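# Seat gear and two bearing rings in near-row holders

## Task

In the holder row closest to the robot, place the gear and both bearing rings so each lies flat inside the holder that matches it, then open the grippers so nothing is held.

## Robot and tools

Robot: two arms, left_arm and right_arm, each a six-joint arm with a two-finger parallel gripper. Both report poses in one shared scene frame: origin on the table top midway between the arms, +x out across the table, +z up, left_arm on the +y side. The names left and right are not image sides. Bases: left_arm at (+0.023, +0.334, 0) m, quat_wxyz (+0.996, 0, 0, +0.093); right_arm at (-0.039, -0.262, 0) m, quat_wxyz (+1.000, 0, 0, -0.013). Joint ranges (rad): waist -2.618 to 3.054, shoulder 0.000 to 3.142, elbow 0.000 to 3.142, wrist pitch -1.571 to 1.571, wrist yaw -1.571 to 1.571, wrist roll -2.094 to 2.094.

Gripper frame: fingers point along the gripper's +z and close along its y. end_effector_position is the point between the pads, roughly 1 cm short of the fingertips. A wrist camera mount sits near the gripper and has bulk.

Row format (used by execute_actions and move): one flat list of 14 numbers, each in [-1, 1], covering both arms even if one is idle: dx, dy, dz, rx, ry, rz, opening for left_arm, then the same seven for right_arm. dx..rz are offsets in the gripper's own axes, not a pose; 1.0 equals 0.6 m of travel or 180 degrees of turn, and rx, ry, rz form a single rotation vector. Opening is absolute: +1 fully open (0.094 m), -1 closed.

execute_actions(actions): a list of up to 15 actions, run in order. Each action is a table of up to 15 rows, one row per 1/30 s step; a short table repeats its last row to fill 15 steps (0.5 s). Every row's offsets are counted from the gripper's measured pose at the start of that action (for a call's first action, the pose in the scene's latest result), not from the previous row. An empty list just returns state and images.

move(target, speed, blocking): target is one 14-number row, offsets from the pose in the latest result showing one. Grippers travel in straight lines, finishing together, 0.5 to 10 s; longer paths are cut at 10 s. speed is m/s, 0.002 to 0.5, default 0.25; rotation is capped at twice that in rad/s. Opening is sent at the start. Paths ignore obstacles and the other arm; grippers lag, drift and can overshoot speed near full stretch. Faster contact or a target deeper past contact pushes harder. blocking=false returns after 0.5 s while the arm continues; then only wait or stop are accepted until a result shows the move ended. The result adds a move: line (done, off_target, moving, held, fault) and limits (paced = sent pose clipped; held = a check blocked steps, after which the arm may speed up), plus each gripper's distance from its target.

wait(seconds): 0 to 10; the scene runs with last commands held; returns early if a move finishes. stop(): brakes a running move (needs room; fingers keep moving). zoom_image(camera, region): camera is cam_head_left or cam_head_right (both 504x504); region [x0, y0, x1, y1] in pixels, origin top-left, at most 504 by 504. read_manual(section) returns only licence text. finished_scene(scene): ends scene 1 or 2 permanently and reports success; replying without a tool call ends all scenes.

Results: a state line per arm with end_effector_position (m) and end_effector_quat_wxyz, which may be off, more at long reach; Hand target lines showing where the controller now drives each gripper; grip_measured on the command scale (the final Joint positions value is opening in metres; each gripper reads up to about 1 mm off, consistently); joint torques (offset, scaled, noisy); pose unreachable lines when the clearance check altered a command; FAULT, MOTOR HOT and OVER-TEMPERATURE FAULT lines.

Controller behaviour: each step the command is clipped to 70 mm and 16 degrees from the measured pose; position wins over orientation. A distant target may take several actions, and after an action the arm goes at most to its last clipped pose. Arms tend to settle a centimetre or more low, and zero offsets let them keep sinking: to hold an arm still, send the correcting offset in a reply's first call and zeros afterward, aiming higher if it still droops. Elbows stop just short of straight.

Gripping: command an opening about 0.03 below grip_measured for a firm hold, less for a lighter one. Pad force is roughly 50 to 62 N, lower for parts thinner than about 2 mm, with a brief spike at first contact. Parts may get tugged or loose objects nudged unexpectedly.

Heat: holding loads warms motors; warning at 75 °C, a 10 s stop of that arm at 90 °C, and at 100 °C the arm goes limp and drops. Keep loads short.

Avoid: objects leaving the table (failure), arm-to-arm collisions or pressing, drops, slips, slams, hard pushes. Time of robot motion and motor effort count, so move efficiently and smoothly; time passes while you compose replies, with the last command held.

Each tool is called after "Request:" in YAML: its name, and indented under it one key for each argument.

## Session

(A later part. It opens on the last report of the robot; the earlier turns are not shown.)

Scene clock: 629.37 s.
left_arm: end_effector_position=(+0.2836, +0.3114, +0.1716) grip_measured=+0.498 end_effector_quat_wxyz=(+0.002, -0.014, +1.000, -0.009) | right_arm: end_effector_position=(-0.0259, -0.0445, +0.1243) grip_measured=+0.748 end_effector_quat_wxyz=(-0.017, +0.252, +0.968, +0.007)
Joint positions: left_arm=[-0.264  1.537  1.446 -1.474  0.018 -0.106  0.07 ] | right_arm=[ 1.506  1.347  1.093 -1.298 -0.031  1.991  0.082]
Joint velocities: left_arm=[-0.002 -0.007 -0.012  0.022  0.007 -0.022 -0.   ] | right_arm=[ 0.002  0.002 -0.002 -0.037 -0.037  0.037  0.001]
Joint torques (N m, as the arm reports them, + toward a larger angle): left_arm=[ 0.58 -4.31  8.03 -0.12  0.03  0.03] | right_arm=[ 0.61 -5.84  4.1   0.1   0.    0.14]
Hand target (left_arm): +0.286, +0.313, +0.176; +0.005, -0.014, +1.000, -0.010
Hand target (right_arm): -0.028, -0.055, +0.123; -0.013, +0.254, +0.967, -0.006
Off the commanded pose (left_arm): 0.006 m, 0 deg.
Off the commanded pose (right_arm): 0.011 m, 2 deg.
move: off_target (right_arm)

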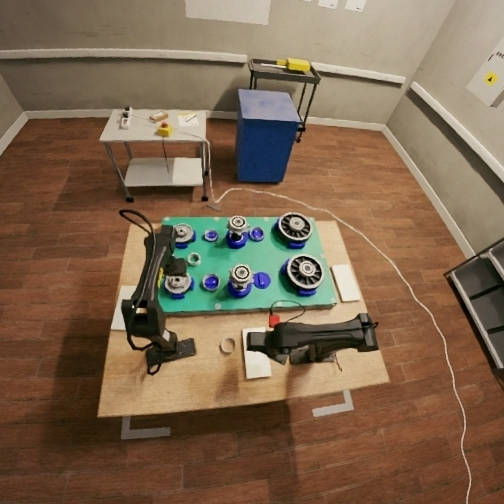

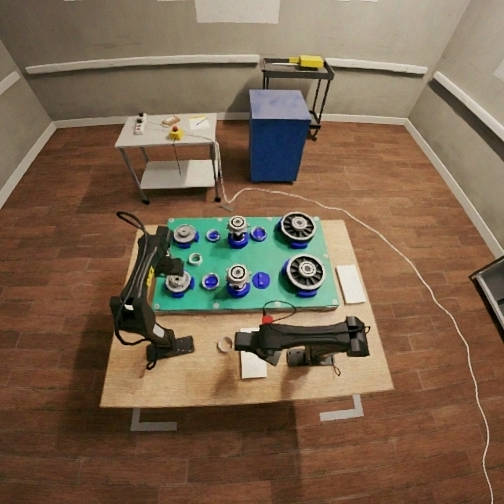

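Request:
zoom_image:
  camera: "cam_head_right"
  region: [150, 215, 230, 305]

Request:
zoom_image:
  camera: "cam_head_left"
  region: [150, 215, 230, 305]

Region (150, 215, 230, 305) of cam_head_right's 504x504 image, scaled by 5.600, with more detail than that image has.

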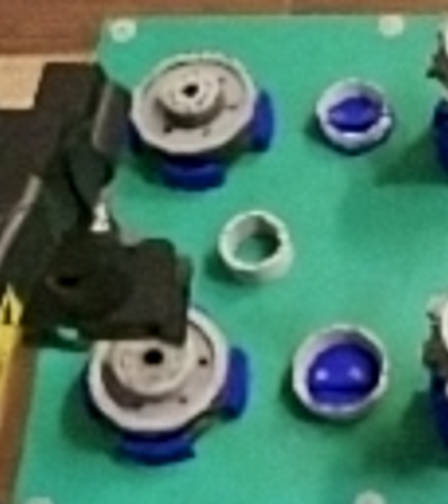

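Region (150, 215, 230, 305) of cam_head_left's 504x504 image, scaled by 5.600, with more detail than that image has.

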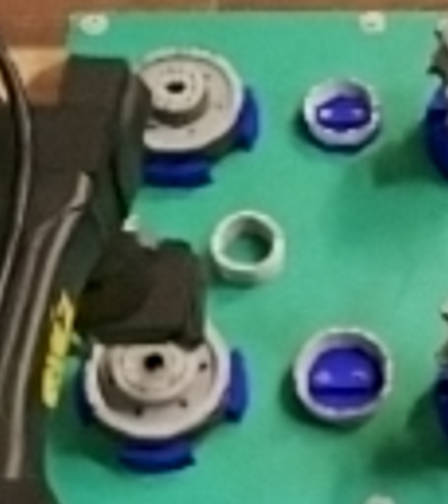

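Request:
move:
  target: [-0.012,-0.2527,0.033,0,0,-0.4245,1.0, 0,0,0,0,0,0,0.75]
  speed: 0.2

Request:
zoom_image:
  camera: "cam_head_right"
  region: [150, 215, 250, 315]

Request:
zoom_image:
  camera: "cam_head_left"
  region: [150, 215, 250, 315]

Scene clock: 650.17 s.
left_arm: end_effector_position=(+0.2894, +0.1660, +0.1520) grip_measured=+1.000 end_effector_quat_wxyz=(-0.010, -0.629, +0.777, +0.001) | right_arm: end_effector_position=(-0.0262, -0.0445, +0.1244) grip_measured=+0.748 end_effector_quat_wxyz=(-0.018, +0.253, +0.967, +0.007)
Joint positions: left_arm=[-0.741  1.745  1.591 -1.425  0.019 -1.916  0.094] | right_arm=[ 1.506  1.347  1.093 -1.298 -0.032  1.993  0.082]
Joint velocities: left_arm=[ 0.032 -0.002  0.017  0.051  0.022 -0.007  0.   ] | right_arm=[-0.017  0.017 -0.022 -0.022 -0.037  0.007  0.   ]
Joint torques (N m, as the arm reports them, + toward a larger angle): left_arm=[-0.89 -6.19  8.05  0.04 -0.05 -0.14] | right_arm=[-0.14 -4.66  5.31  0.38  0.   -0.02]
Hand target (left_arm): +0.295, +0.162, +0.158; -0.001, -0.630, +0.777, -0.010
Hand target (right_arm): -0.026, -0.044, +0.124; -0.017, +0.252, +0.967, +0.007
Off the commanded pose (left_arm): 0.009 m, 1 deg.
Off the commanded pose (right_arm): 0.000 m, 0 deg.
move: done

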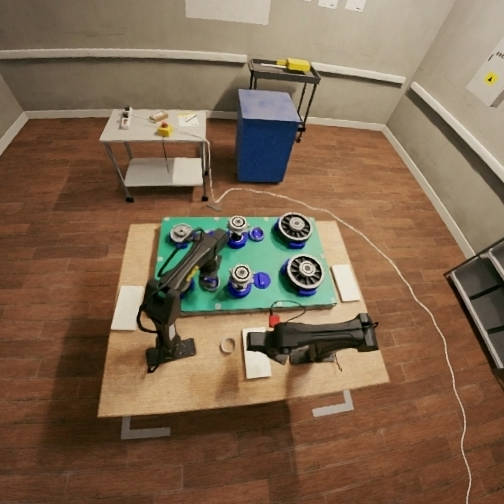

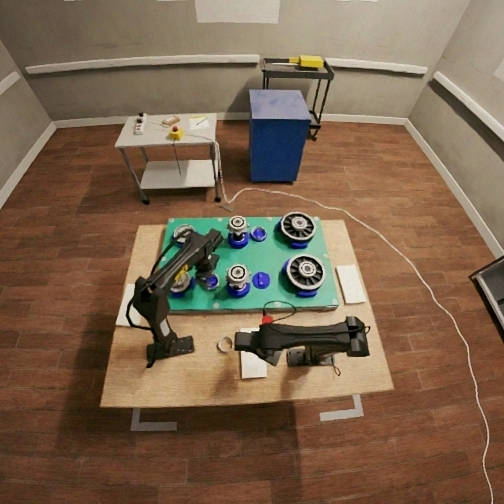

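Region (150, 215, 250, 315) of cam_head_right's 504x504 image, scaled by 5.040, with more detail than that image has.

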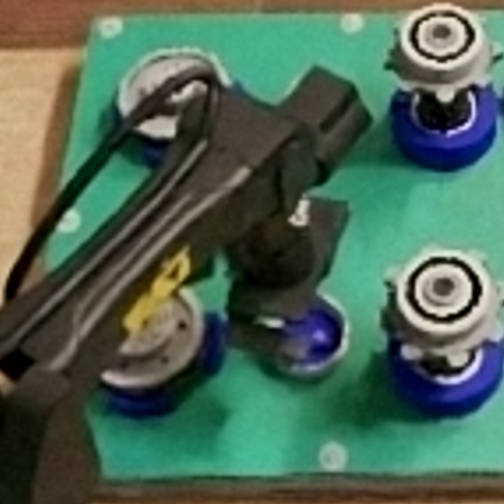

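Region (150, 215, 250, 315) of cam_head_left's 504x504 image, scaled by 5.040, with more detail than that image has.

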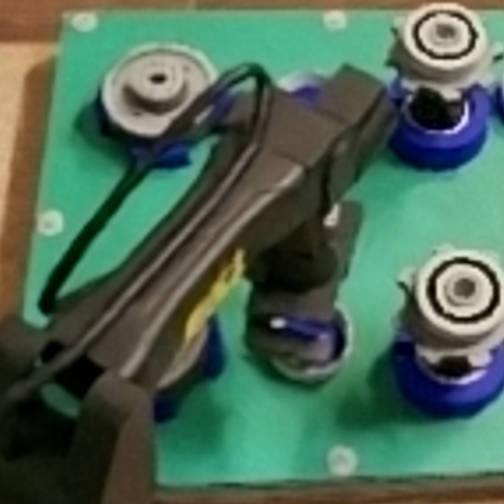

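Request:
move:
  target: [0.0135,-0.0165,0.058,0,0,0,1.0, 0,0,0,0,0,0,0.75]
  speed: 0.08

Request:
zoom_image:
  camera: "cam_head_right"
  region: [180, 245, 250, 315]

Request:
zoom_image:
  camera: "cam_head_left"
  region: [180, 245, 250, 315]

Scene clock: 659.00 s.
left_arm: end_effector_position=(+0.2981, +0.1572, +0.1181) grip_measured=+1.000 end_effector_quat_wxyz=(-0.011, -0.630, +0.776, +0.003) | right_arm: end_effector_position=(-0.0264, -0.0445, +0.1244) grip_measured=+0.748 end_effector_quat_wxyz=(-0.018, +0.253, +0.967, +0.007)
Joint positions: left_arm=[-0.75   1.793  1.515 -1.305  0.019 -1.926  0.094] | right_arm=[ 1.506  1.347  1.093 -1.298 -0.033  1.993  0.082]
Joint velocities: left_arm=[-0.002  0.012  0.002  0.007 -0.022  0.022  0.   ] | right_arm=[-0.007 -0.032 -0.007  0.037 -0.051 -0.022 -0.   ]
Joint torques (N m, as the arm reports them, + toward a larger angle): left_arm=[-0.86 -6.98  5.2   0.05  0.01  0.  ] | right_arm=[-0.09 -4.45  5.25  0.4  -0.05  0.06]
Hand target (left_arm): +0.297, +0.155, +0.118; -0.010, -0.629, +0.777, +0.000
Hand target (right_arm): -0.026, -0.045, +0.124; -0.018, +0.253, +0.967, +0.007
Off the commanded pose (left_arm): 0.002 m, 0 deg.
Off the commanded pose (right_arm): 0.000 m, 0 deg.
move: done

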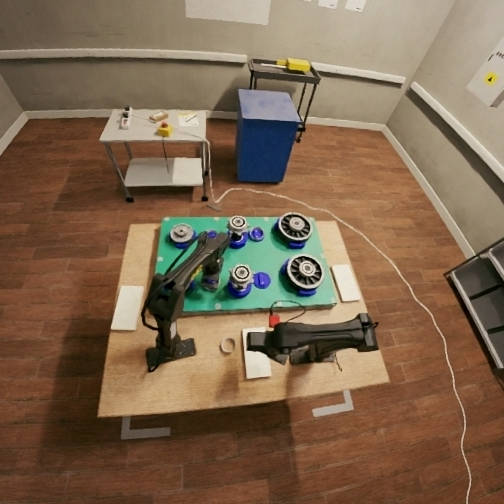

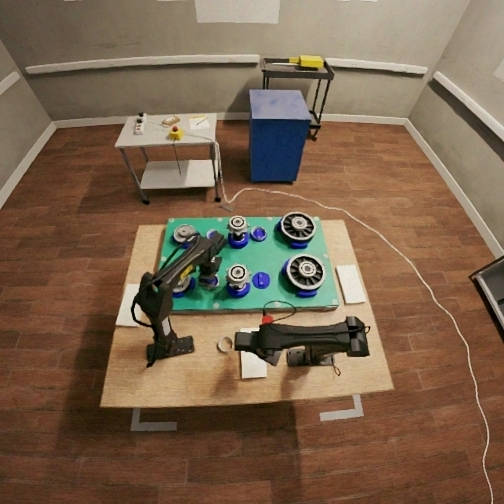

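Region (180, 245, 250, 315) of cam_head_right's 504x504 image, scaled by 7.200, with more detail than that image has.

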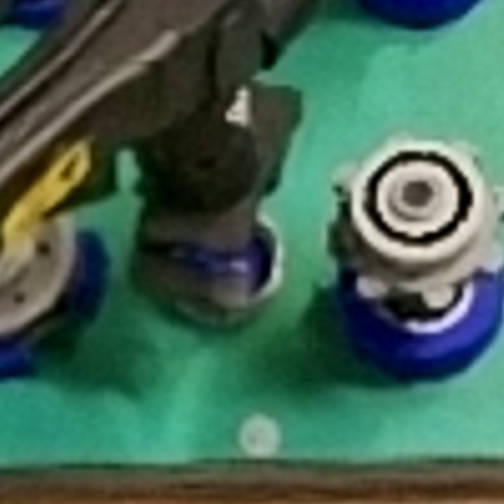

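Region (180, 245, 250, 315) of cam_head_left's 504x504 image, scaled by 7.200, with more detail than that image has.

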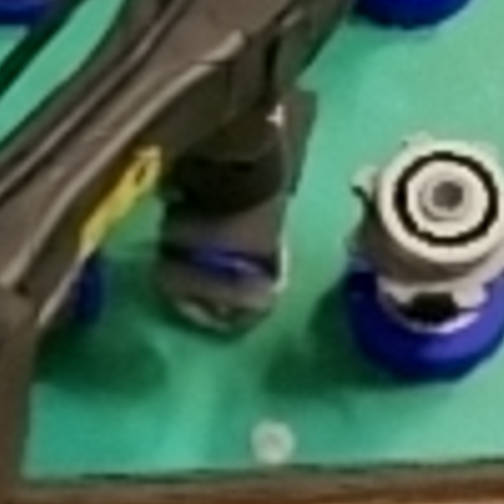

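Request:
move:
  target: [0,0.012,0.035,0,0,0,1.0, 0,0,0,0,0,0,0.75]
  speed: 0.03

Request:
zoom_image:
  camera: "cam_head_right"
  region: [180, 245, 250, 315]

Request:
zoom_image:
  camera: "cam_head_left"
  region: [180, 245, 250, 315]

Scene clock: 665.20 s.
left_arm: end_effector_position=(+0.2920, +0.1611, +0.0934) grip_measured=+1.000 end_effector_quat_wxyz=(-0.014, -0.631, +0.775, +0.012) | right_arm: end_effector_position=(-0.0266, -0.0445, +0.1244) grip_measured=+0.748 end_effector_quat_wxyz=(-0.019, +0.253, +0.967, +0.007)
Joint positions: left_arm=[-0.75   1.793  1.416 -1.226  0.019 -1.93   0.094] | right_arm=[ 1.506  1.347  1.093 -1.298 -0.035  1.993  0.082]
Joint velocities: left_arm=[ 0.002 -0.007  0.007 -0.022  0.066 -0.007  0.   ] | right_arm=[ 0.002 -0.007 -0.007  0.022  0.081  0.022 -0.002]
Joint torques (N m, as the arm reports them, + toward a larger angle): left_arm=[-0.8  -8.11  4.81  0.05  0.08 -0.12] | right_arm=[ 0.09 -4.42  5.44  0.36 -0.01  0.04]
Hand target (left_arm): +0.291, +0.158, +0.097; -0.011, -0.630, +0.776, +0.003
Hand target (right_arm): -0.026, -0.045, +0.124; -0.018, +0.253, +0.967, +0.007
Off the commanded pose (left_arm): 0.005 m, 1 deg.
Off the commanded pose (right_arm): 0.000 m, 0 deg.
move: done

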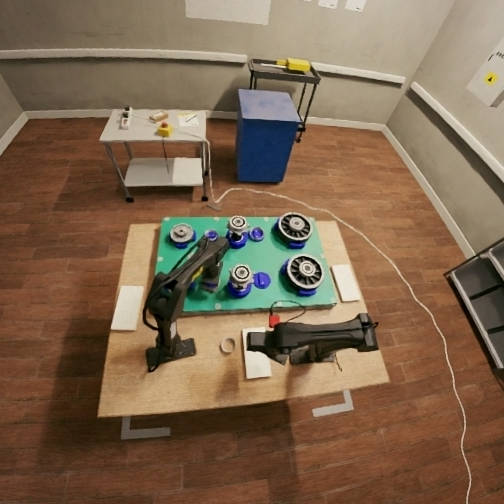

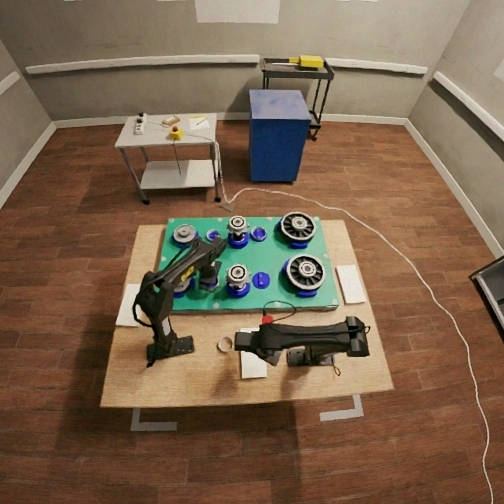

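Region (180, 245, 250, 315) of cam_head_right's 504x504 image, scaled by 7.200, with more detail than that image has.

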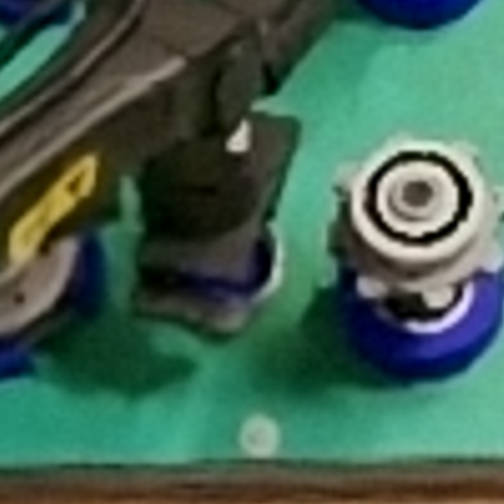

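Region (180, 245, 250, 315) of cam_head_left's 504x504 image, scaled by 7.200, with more detail than that image has.

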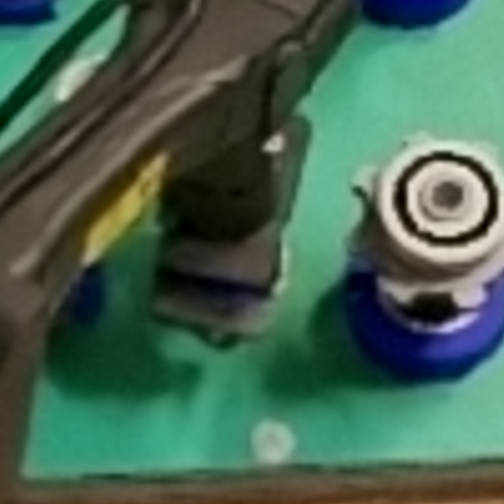

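Request:
move:
  target: [0.003,0,0.016,0,0,0,1.0, 0,0,0,0,0,0,0.75]
  speed: 0.03

Request:
execute_actions:
  actions:
    - [[0,0,0,0,0,0,0.9, 0,0,0,0,0,0,0.75],[0,0,0,0,0,0,0.85, 0,0,0,0,0,0,0.75],[0,0,0,0,0,0,0.8, 0,0,0,0,0,0,0.75],[0,0,0,0,0,0,0.76, 0,0,0,0,0,0,0.75],[0,0,0,0,0,0,0.72, 0,0,0,0,0,0,0.75],[0,0,0,0,0,0,0.68, 0,0,0,0,0,0,0.75],[0,0,0,0,0,0,0.65, 0,0,0,0,0,0,0.75],[0,0,0,0,0,0,0.62, 0,0,0,0,0,0,0.75],[0,0,0,0,0,0,0.59, 0,0,0,0,0,0,0.75],[0,0,0,0,0,0,0.57, 0,0,0,0,0,0,0.75],[0,0,0,0,0,0,0.55, 0,0,0,0,0,0,0.75],[0,0,0,0,0,0,0.53, 0,0,0,0,0,0,0.75],[0,0,0,0,0,0,0.51, 0,0,0,0,0,0,0.75],[0,0,0,0,0,0,0.50, 0,0,0,0,0,0,0.75],[0,0,0,0,0,0,0.49, 0,0,0,0,0,0,0.75]]

Request:
wait:
  seconds: 0.4

Scene clock: 673.40 s.
left_arm: end_effector_position=(+0.2927, +0.1606, +0.0881) grip_measured=+1.000 end_effector_quat_wxyz=(-0.013, -0.631, +0.775, +0.009) | right_arm: end_effector_position=(-0.0267, -0.0445, +0.1244) grip_measured=+0.748 end_effector_quat_wxyz=(-0.019, +0.253, +0.967, +0.007)
Joint positions: left_arm=[-0.75   1.793  1.395 -1.198  0.019 -1.93   0.094] | right_arm=[ 1.506  1.347  1.093 -1.298 -0.035  1.993  0.082]
Joint velocities: left_arm=[ 0.007  0.007 -0.012 -0.051 -0.022  0.081  0.   ] | right_arm=[-0.002 -0.022 -0.012  0.007  0.007 -0.066 -0.001]
Joint torques (N m, as the arm reports them, + toward a larger angle): left_arm=[-0.66 -6.45  4.81  0.06  0.04 -0.05] | right_arm=[ 0.   -4.32  5.23  0.38 -0.04  0.05]
Hand target (left_arm): +0.291, +0.159, +0.084; -0.014, -0.631, +0.775, +0.012
Hand target (right_arm): -0.027, -0.045, +0.124; -0.019, +0.253, +0.967, +0.007
Off the commanded pose (left_arm): 0.005 m, 0 deg.
Off the commanded pose (right_arm): 0.000 m, 0 deg.
move: done

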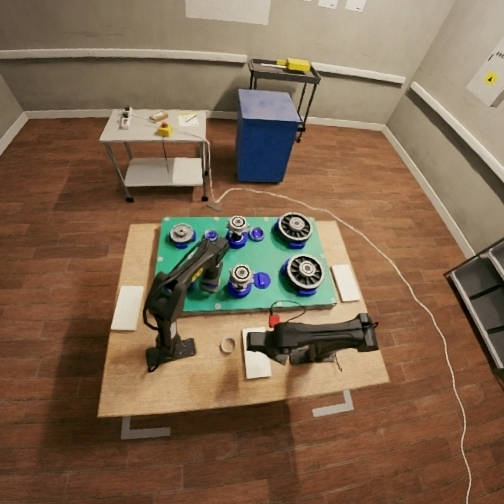

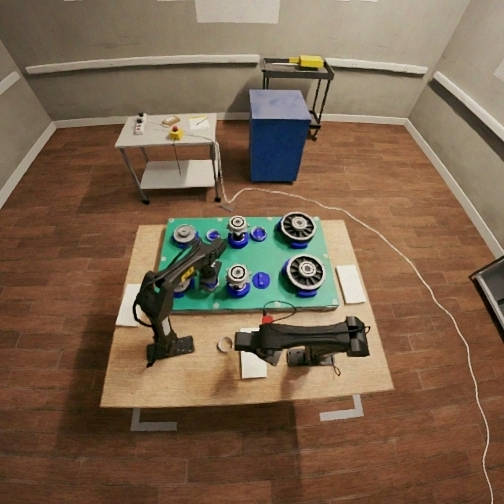

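Scene clock: 673.90 s.
left_arm: end_effector_position=(+0.2928, +0.1605, +0.0881) grip_measured=+0.578 end_effector_quat_wxyz=(-0.013, -0.631, +0.775, +0.009) | right_arm: end_effector_position=(-0.0269, -0.0445, +0.1244) grip_measured=+0.748 end_effector_quat_wxyz=(-0.020, +0.253, +0.967, +0.007)
Joint positions: left_arm=[-0.75   1.793  1.395 -1.198  0.019 -1.93   0.074] | right_arm=[ 1.506  1.347  1.093 -1.298 -0.037  1.993  0.082]
Joint velocities: left_arm=[ 0.007 -0.017 -0.012  0.022  0.037 -0.022  0.001] | right_arm=[-0.012  0.002 -0.017 -0.051  0.022 -0.007 -0.   ]
Joint torques (N m, as the arm reports them, + toward a larger angle): left_arm=[-0.05 -6.78  5.76 -0.01  0.08 -0.04] | right_arm=[-0.03 -4.52  5.29  0.38 -0.04  0.03]
Hand target (left_arm): +0.293, +0.161, +0.088; -0.013, -0.631, +0.775, +0.009
Hand target (right_arm): -0.027, -0.044, +0.124; -0.019, +0.253, +0.967, +0.007
Off the commanded pose (left_arm): 0.000 m, 0 deg.
Off the commanded pose (right_arm): 0.000 m, 0 deg.

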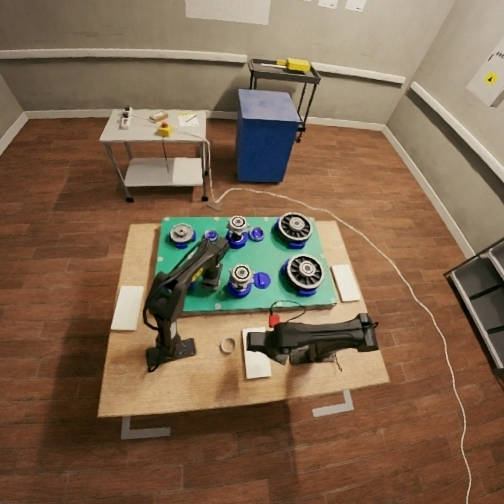

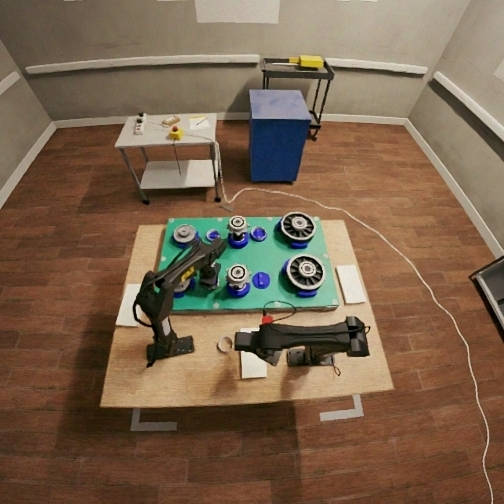

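Scene clock: 674.30 s.
left_arm: end_effector_position=(+0.2928, +0.1605, +0.0881) grip_measured=+0.578 end_effector_quat_wxyz=(-0.013, -0.631, +0.775, +0.009) | right_arm: end_effector_position=(-0.0269, -0.0445, +0.1244) grip_measured=+0.748 end_effector_quat_wxyz=(-0.020, +0.253, +0.967, +0.007)
Joint positions: left_arm=[-0.75   1.793  1.395 -1.198  0.019 -1.93   0.074] | right_arm=[ 1.506  1.347  1.093 -1.298 -0.037  1.993  0.082]
Joint velocities: left_arm=[-0.007 -0.002  0.012 -0.007 -0.022 -0.066 -0.001] | right_arm=[-0.017 -0.002  0.002 -0.066 -0.007 -0.037 -0.   ]
Joint torques (N m, as the arm reports them, + toward a larger angle): left_arm=[ 0.05 -6.57  5.8  -0.03  0.05 -0.05] | right_arm=[-0.01 -4.52  5.38  0.38 -0.01  0.02]
Hand target (left_arm): +0.293, +0.161, +0.088; -0.013, -0.631, +0.775, +0.009
Hand target (right_arm): -0.027, -0.044, +0.124; -0.019, +0.253, +0.967, +0.007
Off the commanded pose (left_arm): 0.000 m, 0 deg.
Off the commanded pose (right_arm): 0.000 m, 0 deg.
wait: 0.40 s; at rest by 0.17 s

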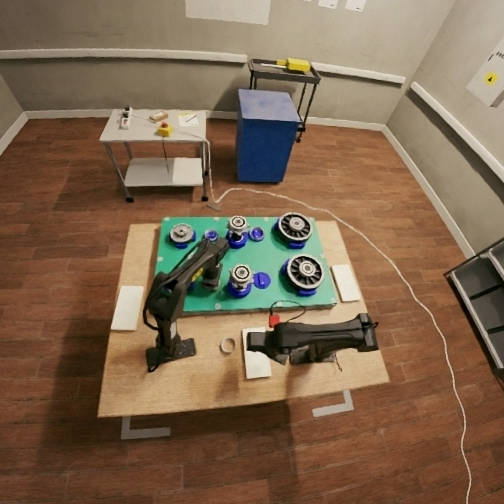

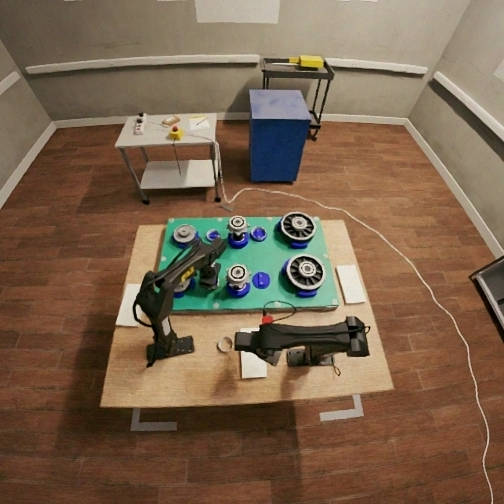

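Request:
move:
  target: [0,0,-0.085,0,0,0,0.545, -0.316,-0.0626,-0.026,0,0,0,1.0]
  speed: 0.15

Request:
zoom_image:
  camera: "cam_head_right"
  region: [180, 245, 250, 315]

Scene clock: 691.13 s.
left_arm: end_effector_position=(+0.2921, +0.1610, +0.1285) grip_measured=+0.578 end_effector_quat_wxyz=(-0.015, -0.631, +0.775, +0.017) | right_arm: end_effector_position=(+0.1169, -0.1684, +0.1257) grip_measured=+1.000 end_effector_quat_wxyz=(-0.024, +0.256, +0.966, +0.007)
Joint positions: left_arm=[-0.75   1.793  1.555 -1.374  0.019 -1.93   0.074] | right_arm=[ 0.522  1.248  1.027 -1.375 -0.043  1.012  0.094]
Joint velocities: left_arm=[ 0.002  0.002  0.002 -0.007 -0.081  0.022  0.   ] | right_arm=[ 0.002 -0.002 -0.007 -0.022 -0.11  -0.081  0.   ]
Joint torques (N m, as the arm reports them, + toward a larger angle): left_arm=[ 0.59 -7.48  8.1  -0.3   0.04  0.03] | right_arm=[-0.61 -2.75  6.81  0.11 -0.05 -0.1 ]
Hand target (left_arm): +0.294, +0.162, +0.139; -0.013, -0.631, +0.775, +0.009
Hand target (right_arm): +0.119, -0.169, +0.130; -0.025, +0.253, +0.967, +0.006
Off the commanded pose (left_arm): 0.011 m, 1 deg.
Off the commanded pose (right_arm): 0.008 m, 1 deg.
move: off_target (left_arm)

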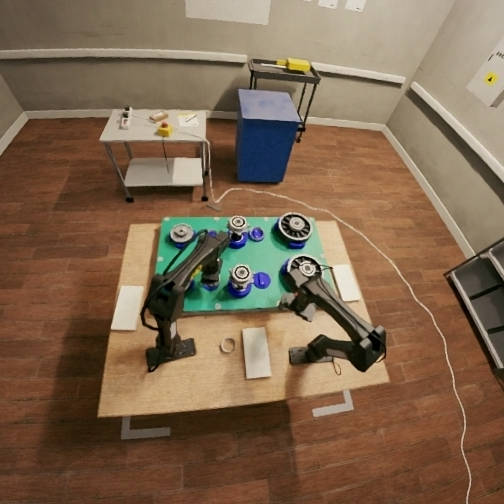

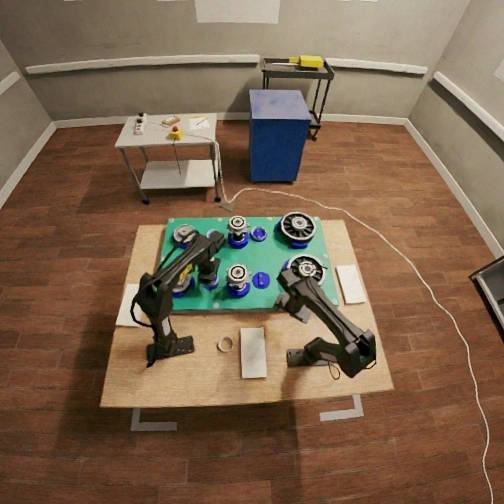

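Region (180, 245, 250, 315) of cam_head_right's 504x504 image, scaled by 7.200, with more detail than that image has.

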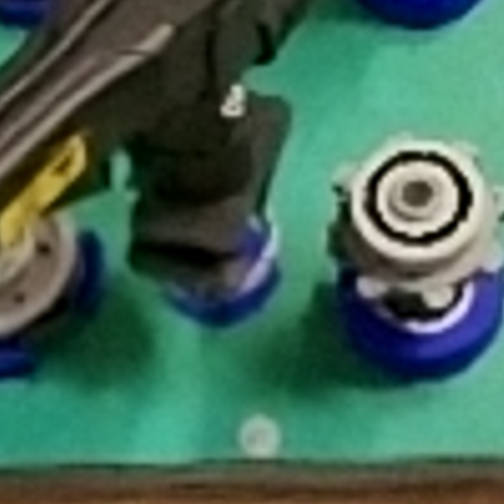

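Request:
move:
  target: [0.079,0.208,-0.02,0,0,0.156,0.545, 0,0,-0.008,0,0,0,1.0]
  speed: 0.2

Scene clock: 703.80 s.
left_arm: end_effector_position=(+0.1680, +0.1387, +0.1400) grip_measured=+0.578 end_effector_quat_wxyz=(-0.017, -0.430, +0.903, +0.011) | right_arm: end_effector_position=(+0.1168, -0.1684, +0.1257) grip_measured=+1.000 end_effector_quat_wxyz=(-0.024, +0.254, +0.967, +0.007)
Joint positions: left_arm=[-1.1    1.49   1.275 -1.386  0.028 -1.802  0.074] | right_arm=[ 0.522  1.248  1.027 -1.376 -0.043  1.009  0.094]
Joint velocities: left_arm=[ 0.002 -0.012  0.002  0.022 -0.037 -0.007 -0.   ] | right_arm=[ 0.017 -0.007 -0.012 -0.007 -0.066 -0.066  0.   ]
Joint torques (N m, as the arm reports them, + toward a larger angle): left_arm=[-0.45 -5.75  5.05 -0.26  0.06  0.01] | right_arm=[-0.01 -3.42  6.66  0.11 -0.05  0.07]
Hand target (left_arm): +0.163, +0.143, +0.145; -0.017, -0.425, +0.905, +0.011
Hand target (right_arm): +0.117, -0.169, +0.130; -0.024, +0.255, +0.967, +0.007
Off the commanded pose (left_arm): 0.010 m, 1 deg.
Off the commanded pose (right_arm): 0.005 m, 0 deg.
move: done

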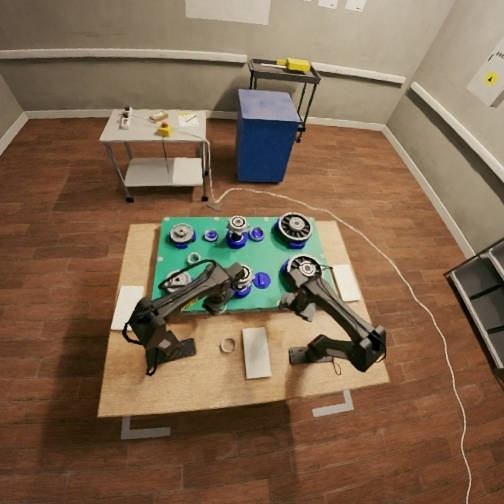

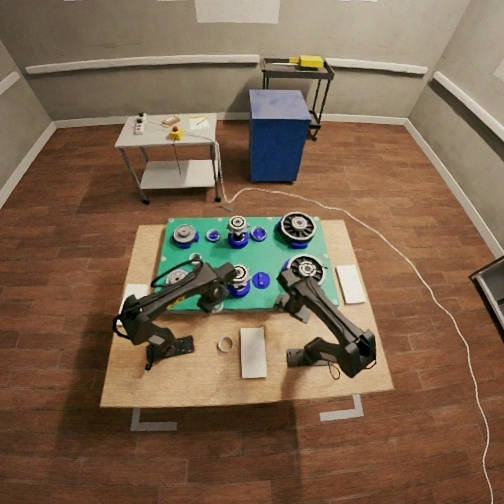

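Request:
move:
  target: [0.340,0.020,0.117,0.011,-0.007,0.172,0.545, -0.062,-0.042,-0.03,0,0,0,1.0]
  speed: 0.2

Scene clock: 715.13 s.
left_arm: end_effector_position=(+0.0269, -0.0007, +0.0684) grip_measured=+0.578 end_effector_quat_wxyz=(-0.003, -0.177, +0.984, +0.014) | right_arm: end_effector_position=(+0.1350, -0.2067, +0.1369) grip_measured=+1.000 end_effector_quat_wxyz=(-0.026, +0.257, +0.966, +0.010)
Joint positions: left_arm=[-1.742  1.858  1.398 -1.137  0.01  -1.912  0.074] | right_arm=[ 0.289  1.261  1.08  -1.424 -0.043  0.781  0.094]
Joint velocities: left_arm=[ 0.017  0.002 -0.002 -0.066 -0.022  0.022 -0.001] | right_arm=[ 0.007  0.012 -0.002  0.037  0.022  0.007  0.   ]
Joint torques (N m, as the arm reports them, + toward a larger angle): left_arm=[-0.2  -7.84  8.31 -0.03  0.    0.02] | right_arm=[-0.35 -2.86  6.88  0.07  0.03 -0.04]
Hand target (left_arm): +0.029, -0.011, +0.079; +0.001, -0.174, +0.985, -0.008
Hand target (right_arm): +0.137, -0.209, +0.141; -0.025, +0.254, +0.967, +0.007
Off the commanded pose (left_arm): 0.013 m, 2 deg.
Off the commanded pose (right_arm): 0.006 m, 1 deg.
move: off_target (left_arm)

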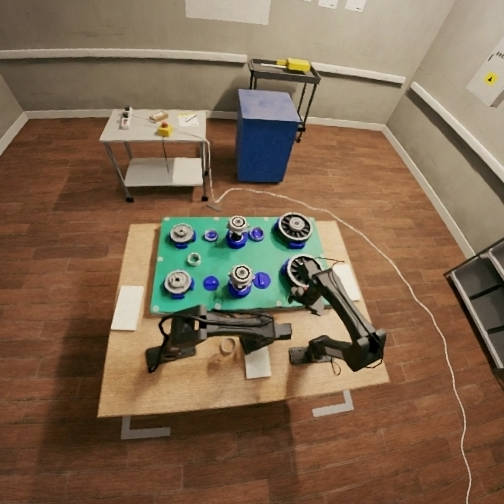

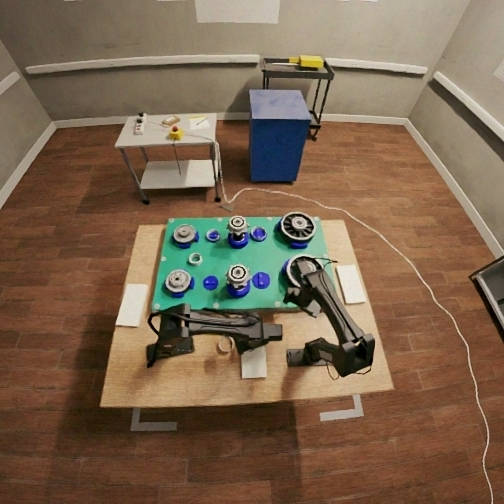

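Request:
zoom_image:
  camera: "cam_head_left"
  region: [150, 215, 280, 305]

Request:
zoom_image:
  camera: "cam_head_right"
  region: [150, 215, 280, 305]

Region (150, 215, 280, 305) of cam_head_left's 504x504 image, scaled by 3.877, with more detail than that image has; it fills the top 349 rows of this view, and the rest is white.

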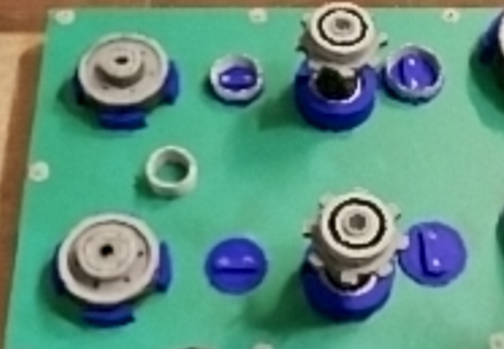

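Region (150, 215, 280, 305) of cam_head_right's 504x504 image, scaled by 3.877, with more detail than that image has; it fills the top 349 rows of this view, and the rest is white.

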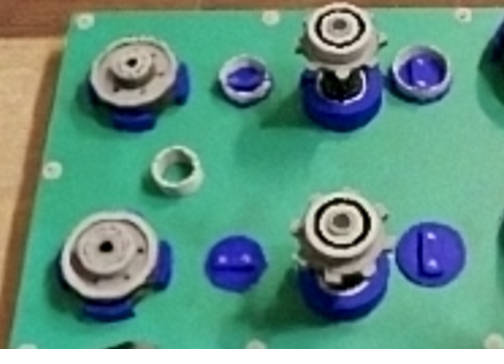

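Request:
zoom_image:
  camera: "cam_head_left"
  region: [180, 222, 230, 272]

Request:
zoom_image:
  camera: "cam_head_left"
  region: [205, 320, 255, 370]

Request:
zoom_image:
  camera: "cam_head_right"
  region: [235, 215, 285, 295]

Region (180, 222, 230, 272) of cam_head_left's 504x504 image, scaled by 10.080, with more detail than that image has.

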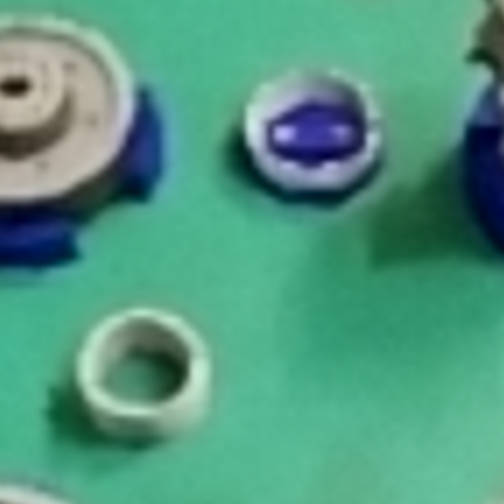

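Region (205, 320, 255, 370) of cam_head_left's 504x504 image, scaled by 10.080, with more detail than that image has.

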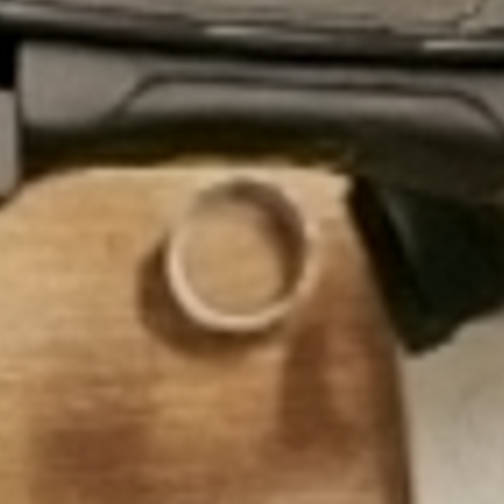

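Region (235, 215, 285, 295) of cam_head_right's 504x504 image, scaled by 6.300, with more detail than that image has; it fills the left 315 columns of this view, and the rest is white.

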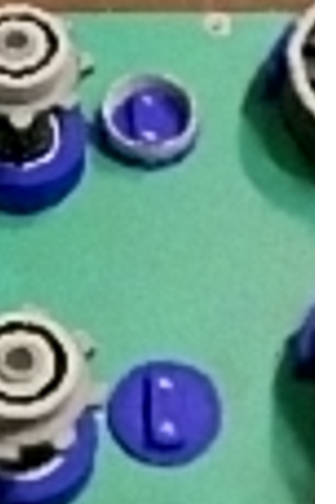

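Request:
move:
  target: [0.012,-0.031,0.039,0.012,0,0,0.545, 0,0,-0.008,0,0,0,1.0]
  speed: 0.06

Scene clock: 738.90 s.
left_arm: end_effector_position=(+0.0274, -0.0191, +0.0436) grip_measured=+0.578 end_effector_quat_wxyz=(-0.004, -0.179, +0.984, +0.001) | right_arm: end_effector_position=(+0.1346, -0.2068, +0.1369) grip_measured=+1.000 end_effector_quat_wxyz=(-0.026, +0.255, +0.966, +0.010)
Joint positions: left_arm=[-1.742  1.928  1.39  -1.034  0.009 -1.917  0.074] | right_arm=[ 0.289  1.261  1.08  -1.426 -0.043  0.778  0.094]
Joint velocities: left_arm=[-0.002 -0.012 -0.007  0.022  0.081 -0.022  0.001] | right_arm=[-0.012 -0.022 -0.007 -0.022 -0.081  0.007  0.   ]
Joint torques (N m, as the arm reports them, + toward a larger angle): left_arm=[-0.93 -8.05  5.06  0.1  -0.03 -0.05] | right_arm=[-0.09 -3.35  6.55  0.09 -0.07  0.06]
Hand target (left_arm): +0.026, -0.020, +0.045; +0.000, -0.178, +0.984, -0.005
Hand target (right_arm): +0.135, -0.207, +0.142; -0.025, +0.257, +0.966, +0.010
Off the commanded pose (left_arm): 0.002 m, 1 deg.
Off the commanded pose (right_arm): 0.005 m, 0 deg.
move: done

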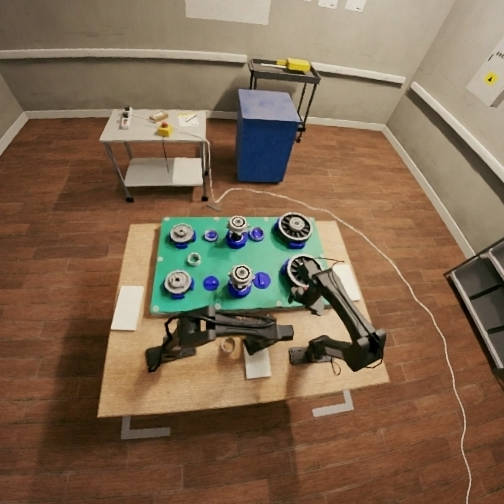

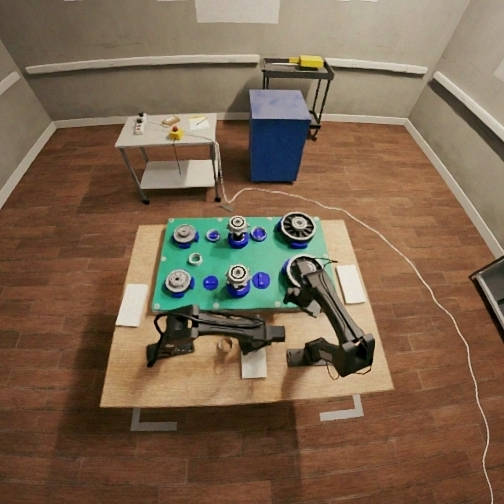

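Request:
move:
  target: [0,0.004,0.03,0,0,0,0.545, 0,0,-0.008,0,0,0,1.0]
  speed: 0.02

Scene clock: 741.80 s.
left_arm: end_effector_position=(+0.0273, -0.0186, +0.0385) grip_measured=+0.578 end_effector_quat_wxyz=(-0.004, -0.180, +0.984, +0.002) | right_arm: end_effector_position=(+0.1343, -0.2069, +0.1369) grip_measured=+1.000 end_effector_quat_wxyz=(-0.027, +0.255, +0.966, +0.009)
Joint positions: left_arm=[-1.742  1.932  1.376 -1.016  0.009 -1.917  0.074] | right_arm=[ 0.289  1.261  1.08  -1.427 -0.043  0.778  0.094]
Joint velocities: left_arm=[-0.002  0.007  0.002 -0.037  0.022 -0.007 -0.   ] | right_arm=[ 0.012 -0.012 -0.002  0.007  0.007  0.051  0.   ]
Joint torques (N m, as the arm reports them, + toward a larger angle): left_arm=[-0.25 -7.14  1.84  0.52  0.04 -0.1 ] | right_arm=[-0.03 -3.22  6.61  0.08 -0.07  0.03]
Hand target (left_arm): +0.026, -0.017, +0.026; -0.004, -0.180, +0.984, +0.002
Hand target (right_arm): +0.135, -0.207, +0.142; -0.026, +0.255, +0.966, +0.010
Off the commanded pose (left_arm): 0.013 m, 0 deg.
Off the commanded pose (right_arm): 0.005 m, 0 deg.
move: off_target (left_arm)

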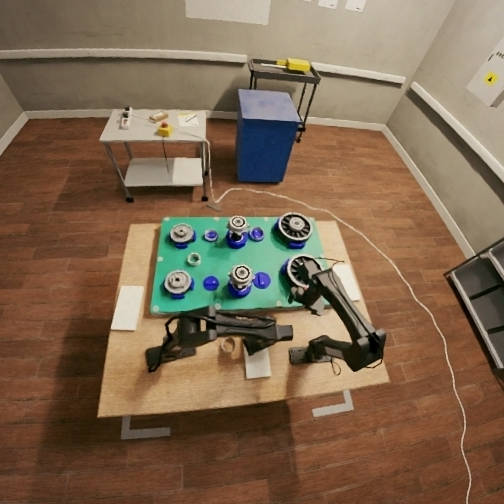

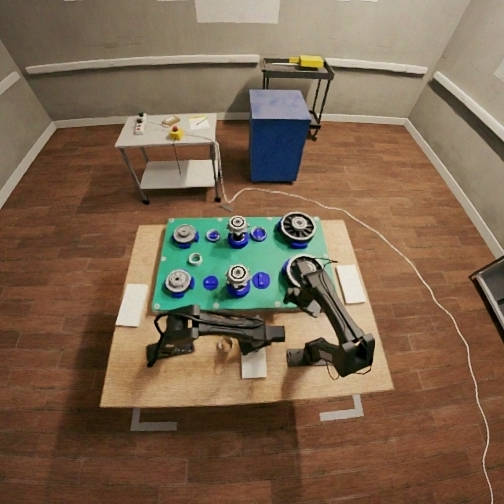

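Request:
execute_actions:
  actions:
    - [[0,0,0,0,0,0,0.545, 0,0,-0.008,0,0,0,1.0],[0,0,0,0,0,0,0.545, 0,0,-0.008,0,0,0,1.0],[0,0,0,0,0,0,0.545, 0,0,-0.008,0,0,0,1.0],[0,0,0,0,0,0,0.545, 0,0,-0.008,0,0,0,1.0],[0,0,0,0,0,0,0.6, 0,0,-0.008,0,0,0,1.0],[0,0,0,0,0,0,0.66, 0,0,-0.008,0,0,0,1.0],[0,0,0,0,0,0,0.72, 0,0,-0.008,0,0,0,1.0],[0,0,0,0,0,0,0.8, 0,0,-0.008,0,0,0,1.0]]

Request:
move:
  target: [0,0,-0.075,0,0,0,0.8, 0,0,0,0,0,0,1.0]
  speed: 0.1

Scene clock: 747.27 s.
left_arm: end_effector_position=(+0.0273, -0.0184, +0.0379) grip_measured=+0.798 end_effector_quat_wxyz=(-0.004, -0.180, +0.984, +0.003) | right_arm: end_effector_position=(+0.1339, -0.2070, +0.1369) grip_measured=+1.000 end_effector_quat_wxyz=(-0.028, +0.255, +0.966, +0.009)
Joint positions: left_arm=[-1.742  1.934  1.376 -1.016  0.009 -1.917  0.084] | right_arm=[ 0.289  1.261  1.08  -1.429 -0.043  0.778  0.094]
Joint velocities: left_arm=[ 0.012 -0.012 -0.012  0.007  0.037 -0.022 -0.001] | right_arm=[ 0.002  0.017  0.002 -0.022 -0.198  0.037  0.   ]
Joint torques (N m, as the arm reports them, + toward a larger angle): left_arm=[-0.01 -8.01  5.54  0.02  0.09 -0.03] | right_arm=[-0.09 -3.39  6.57  0.1  -0.04  0.04]
Hand target (left_arm): +0.027, -0.019, +0.038; -0.004, -0.180, +0.984, +0.002
Hand target (right_arm): +0.135, -0.207, +0.142; -0.027, +0.255, +0.966, +0.009
Off the commanded pose (left_arm): 0.001 m, 0 deg.
Off the commanded pose (right_arm): 0.005 m, 0 deg.

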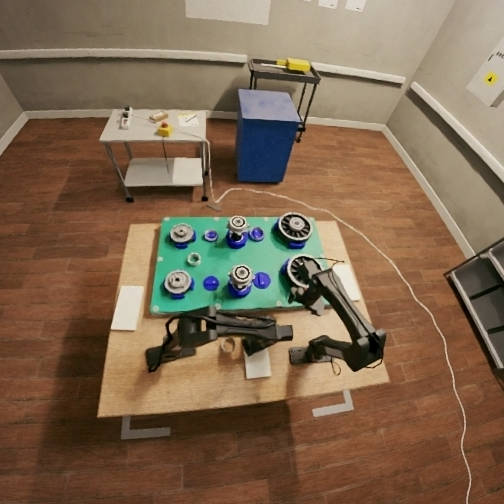

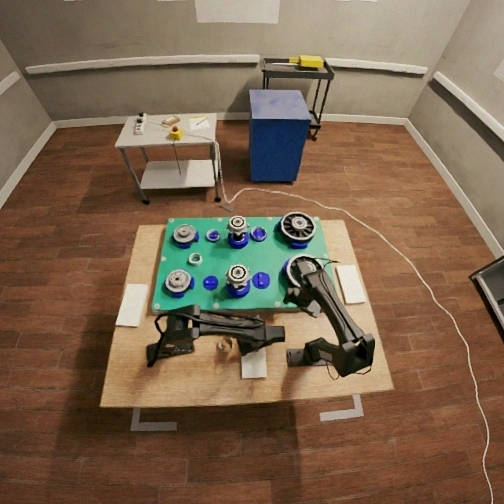

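Scene clock: 748.27 s.
left_arm: end_effector_position=(+0.0272, -0.0160, +0.0708) grip_measured=+0.798 end_effector_quat_wxyz=(-0.003, -0.180, +0.984, +0.012) | right_arm: end_effector_position=(+0.1339, -0.2070, +0.1369) grip_measured=+1.000 end_effector_quat_wxyz=(-0.028, +0.255, +0.966, +0.009)
Joint positions: left_arm=[-1.742  1.911  1.478 -1.161  0.009 -1.917  0.084] | right_arm=[ 0.289  1.261  1.08  -1.429 -0.043  0.778  0.094]
Joint velocities: left_arm=[-0.017 -0.002  0.002  0.037 -0.007  0.037 -0.   ] | right_arm=[-0.007 -0.007 -0.007 -0.037 -0.037  0.022  0.   ]
Joint torques (N m, as the arm reports them, + toward a larger angle): left_arm=[ 0.45 -8.92  7.75 -0.24  0.06  0.01] | right_arm=[-0.06 -3.43  5.13  0.17 -0.03  0.02]
Hand target (left_arm): +0.028, -0.018, +0.083; -0.004, -0.180, +0.984, +0.003
Hand target (right_arm): +0.134, -0.207, +0.137; -0.028, +0.255, +0.966, +0.009
Off the commanded pose (left_arm): 0.012 m, 1 deg.
Off the commanded pose (right_arm): 0.000 m, 0 deg.
move: off_target (left_arm)

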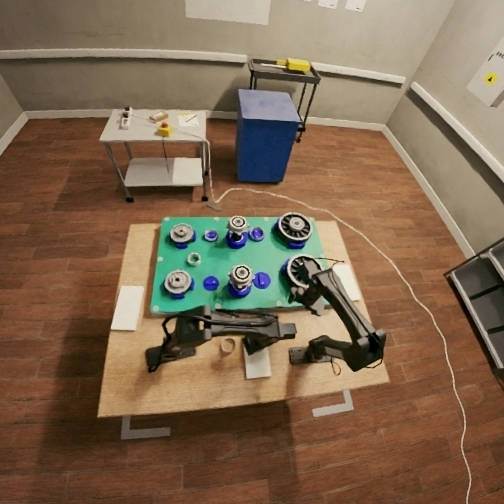

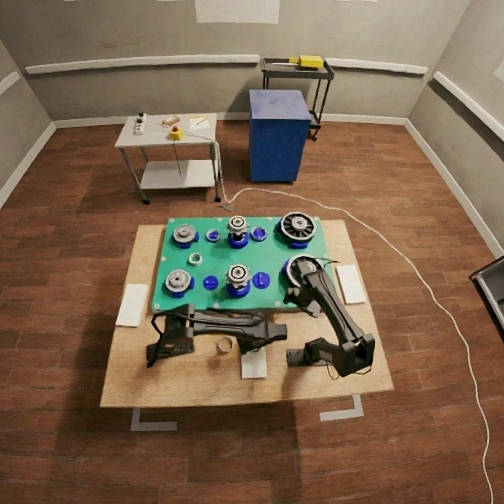

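Request:
move:
  target: [-0.180,0.2275,-0.095,0.006,0,0.087,0.45, 0,0,-0.008,0,0,0,1.0]
  speed: 0.2

Request:
zoom_image:
  camera: "cam_head_right"
  region: [200, 310, 290, 390]

Scene clock: 772.77 s.
left_arm: end_effector_position=(+0.0819, +0.1417, +0.1256) grip_measured=+0.452 end_effector_quat_wxyz=(-0.004, -0.044, +0.999, -0.002) | right_arm: end_effector_position=(+0.1334, -0.2071, +0.1369) grip_measured=+1.000 end_effector_quat_wxyz=(-0.028, +0.255, +0.966, +0.008)
Joint positions: left_arm=[-1.456  1.297  1.062 -1.334  0.009 -1.357  0.068] | right_arm=[ 0.289  1.261  1.08  -1.431 -0.043  0.778  0.094]
Joint velocities: left_arm=[ 0.002 -0.007  0.002  0.051 -0.022 -0.022  0.   ] | right_arm=[-0.002  0.002  0.012 -0.007  0.022  0.022  0.   ]
Joint torques (N m, as the arm reports them, + toward a larger angle): left_arm=[ 0.77 -3.92  4.94 -0.2   0.01 -0.05] | right_arm=[-0.02 -3.32  6.54  0.09 -0.03 -0.01]
Hand target (left_arm): +0.082, +0.149, +0.126; -0.004, -0.044, +0.999, +0.004
Hand target (right_arm): +0.134, -0.207, +0.142; -0.028, +0.255, +0.966, +0.009
Off the commanded pose (left_arm): 0.009 m, 1 deg.
Off the commanded pose (right_arm): 0.005 m, 0 deg.
move: done

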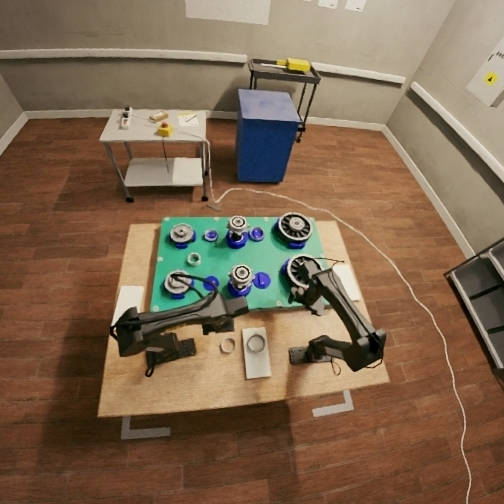

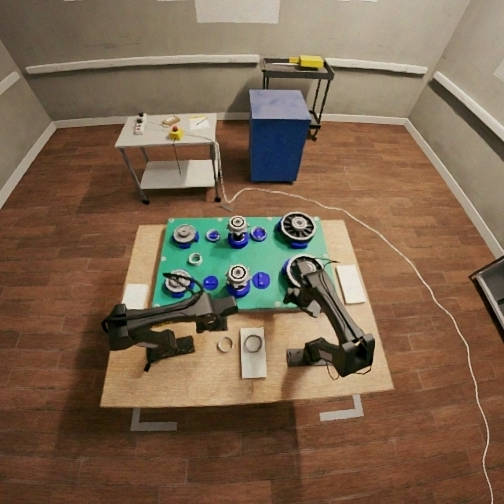

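Region (200, 310, 290, 390) of cam_head_right's 504x504 image, scaled by 5.600, with more detail than that image has.

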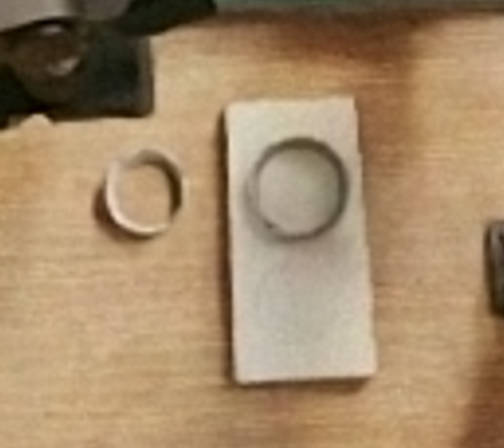

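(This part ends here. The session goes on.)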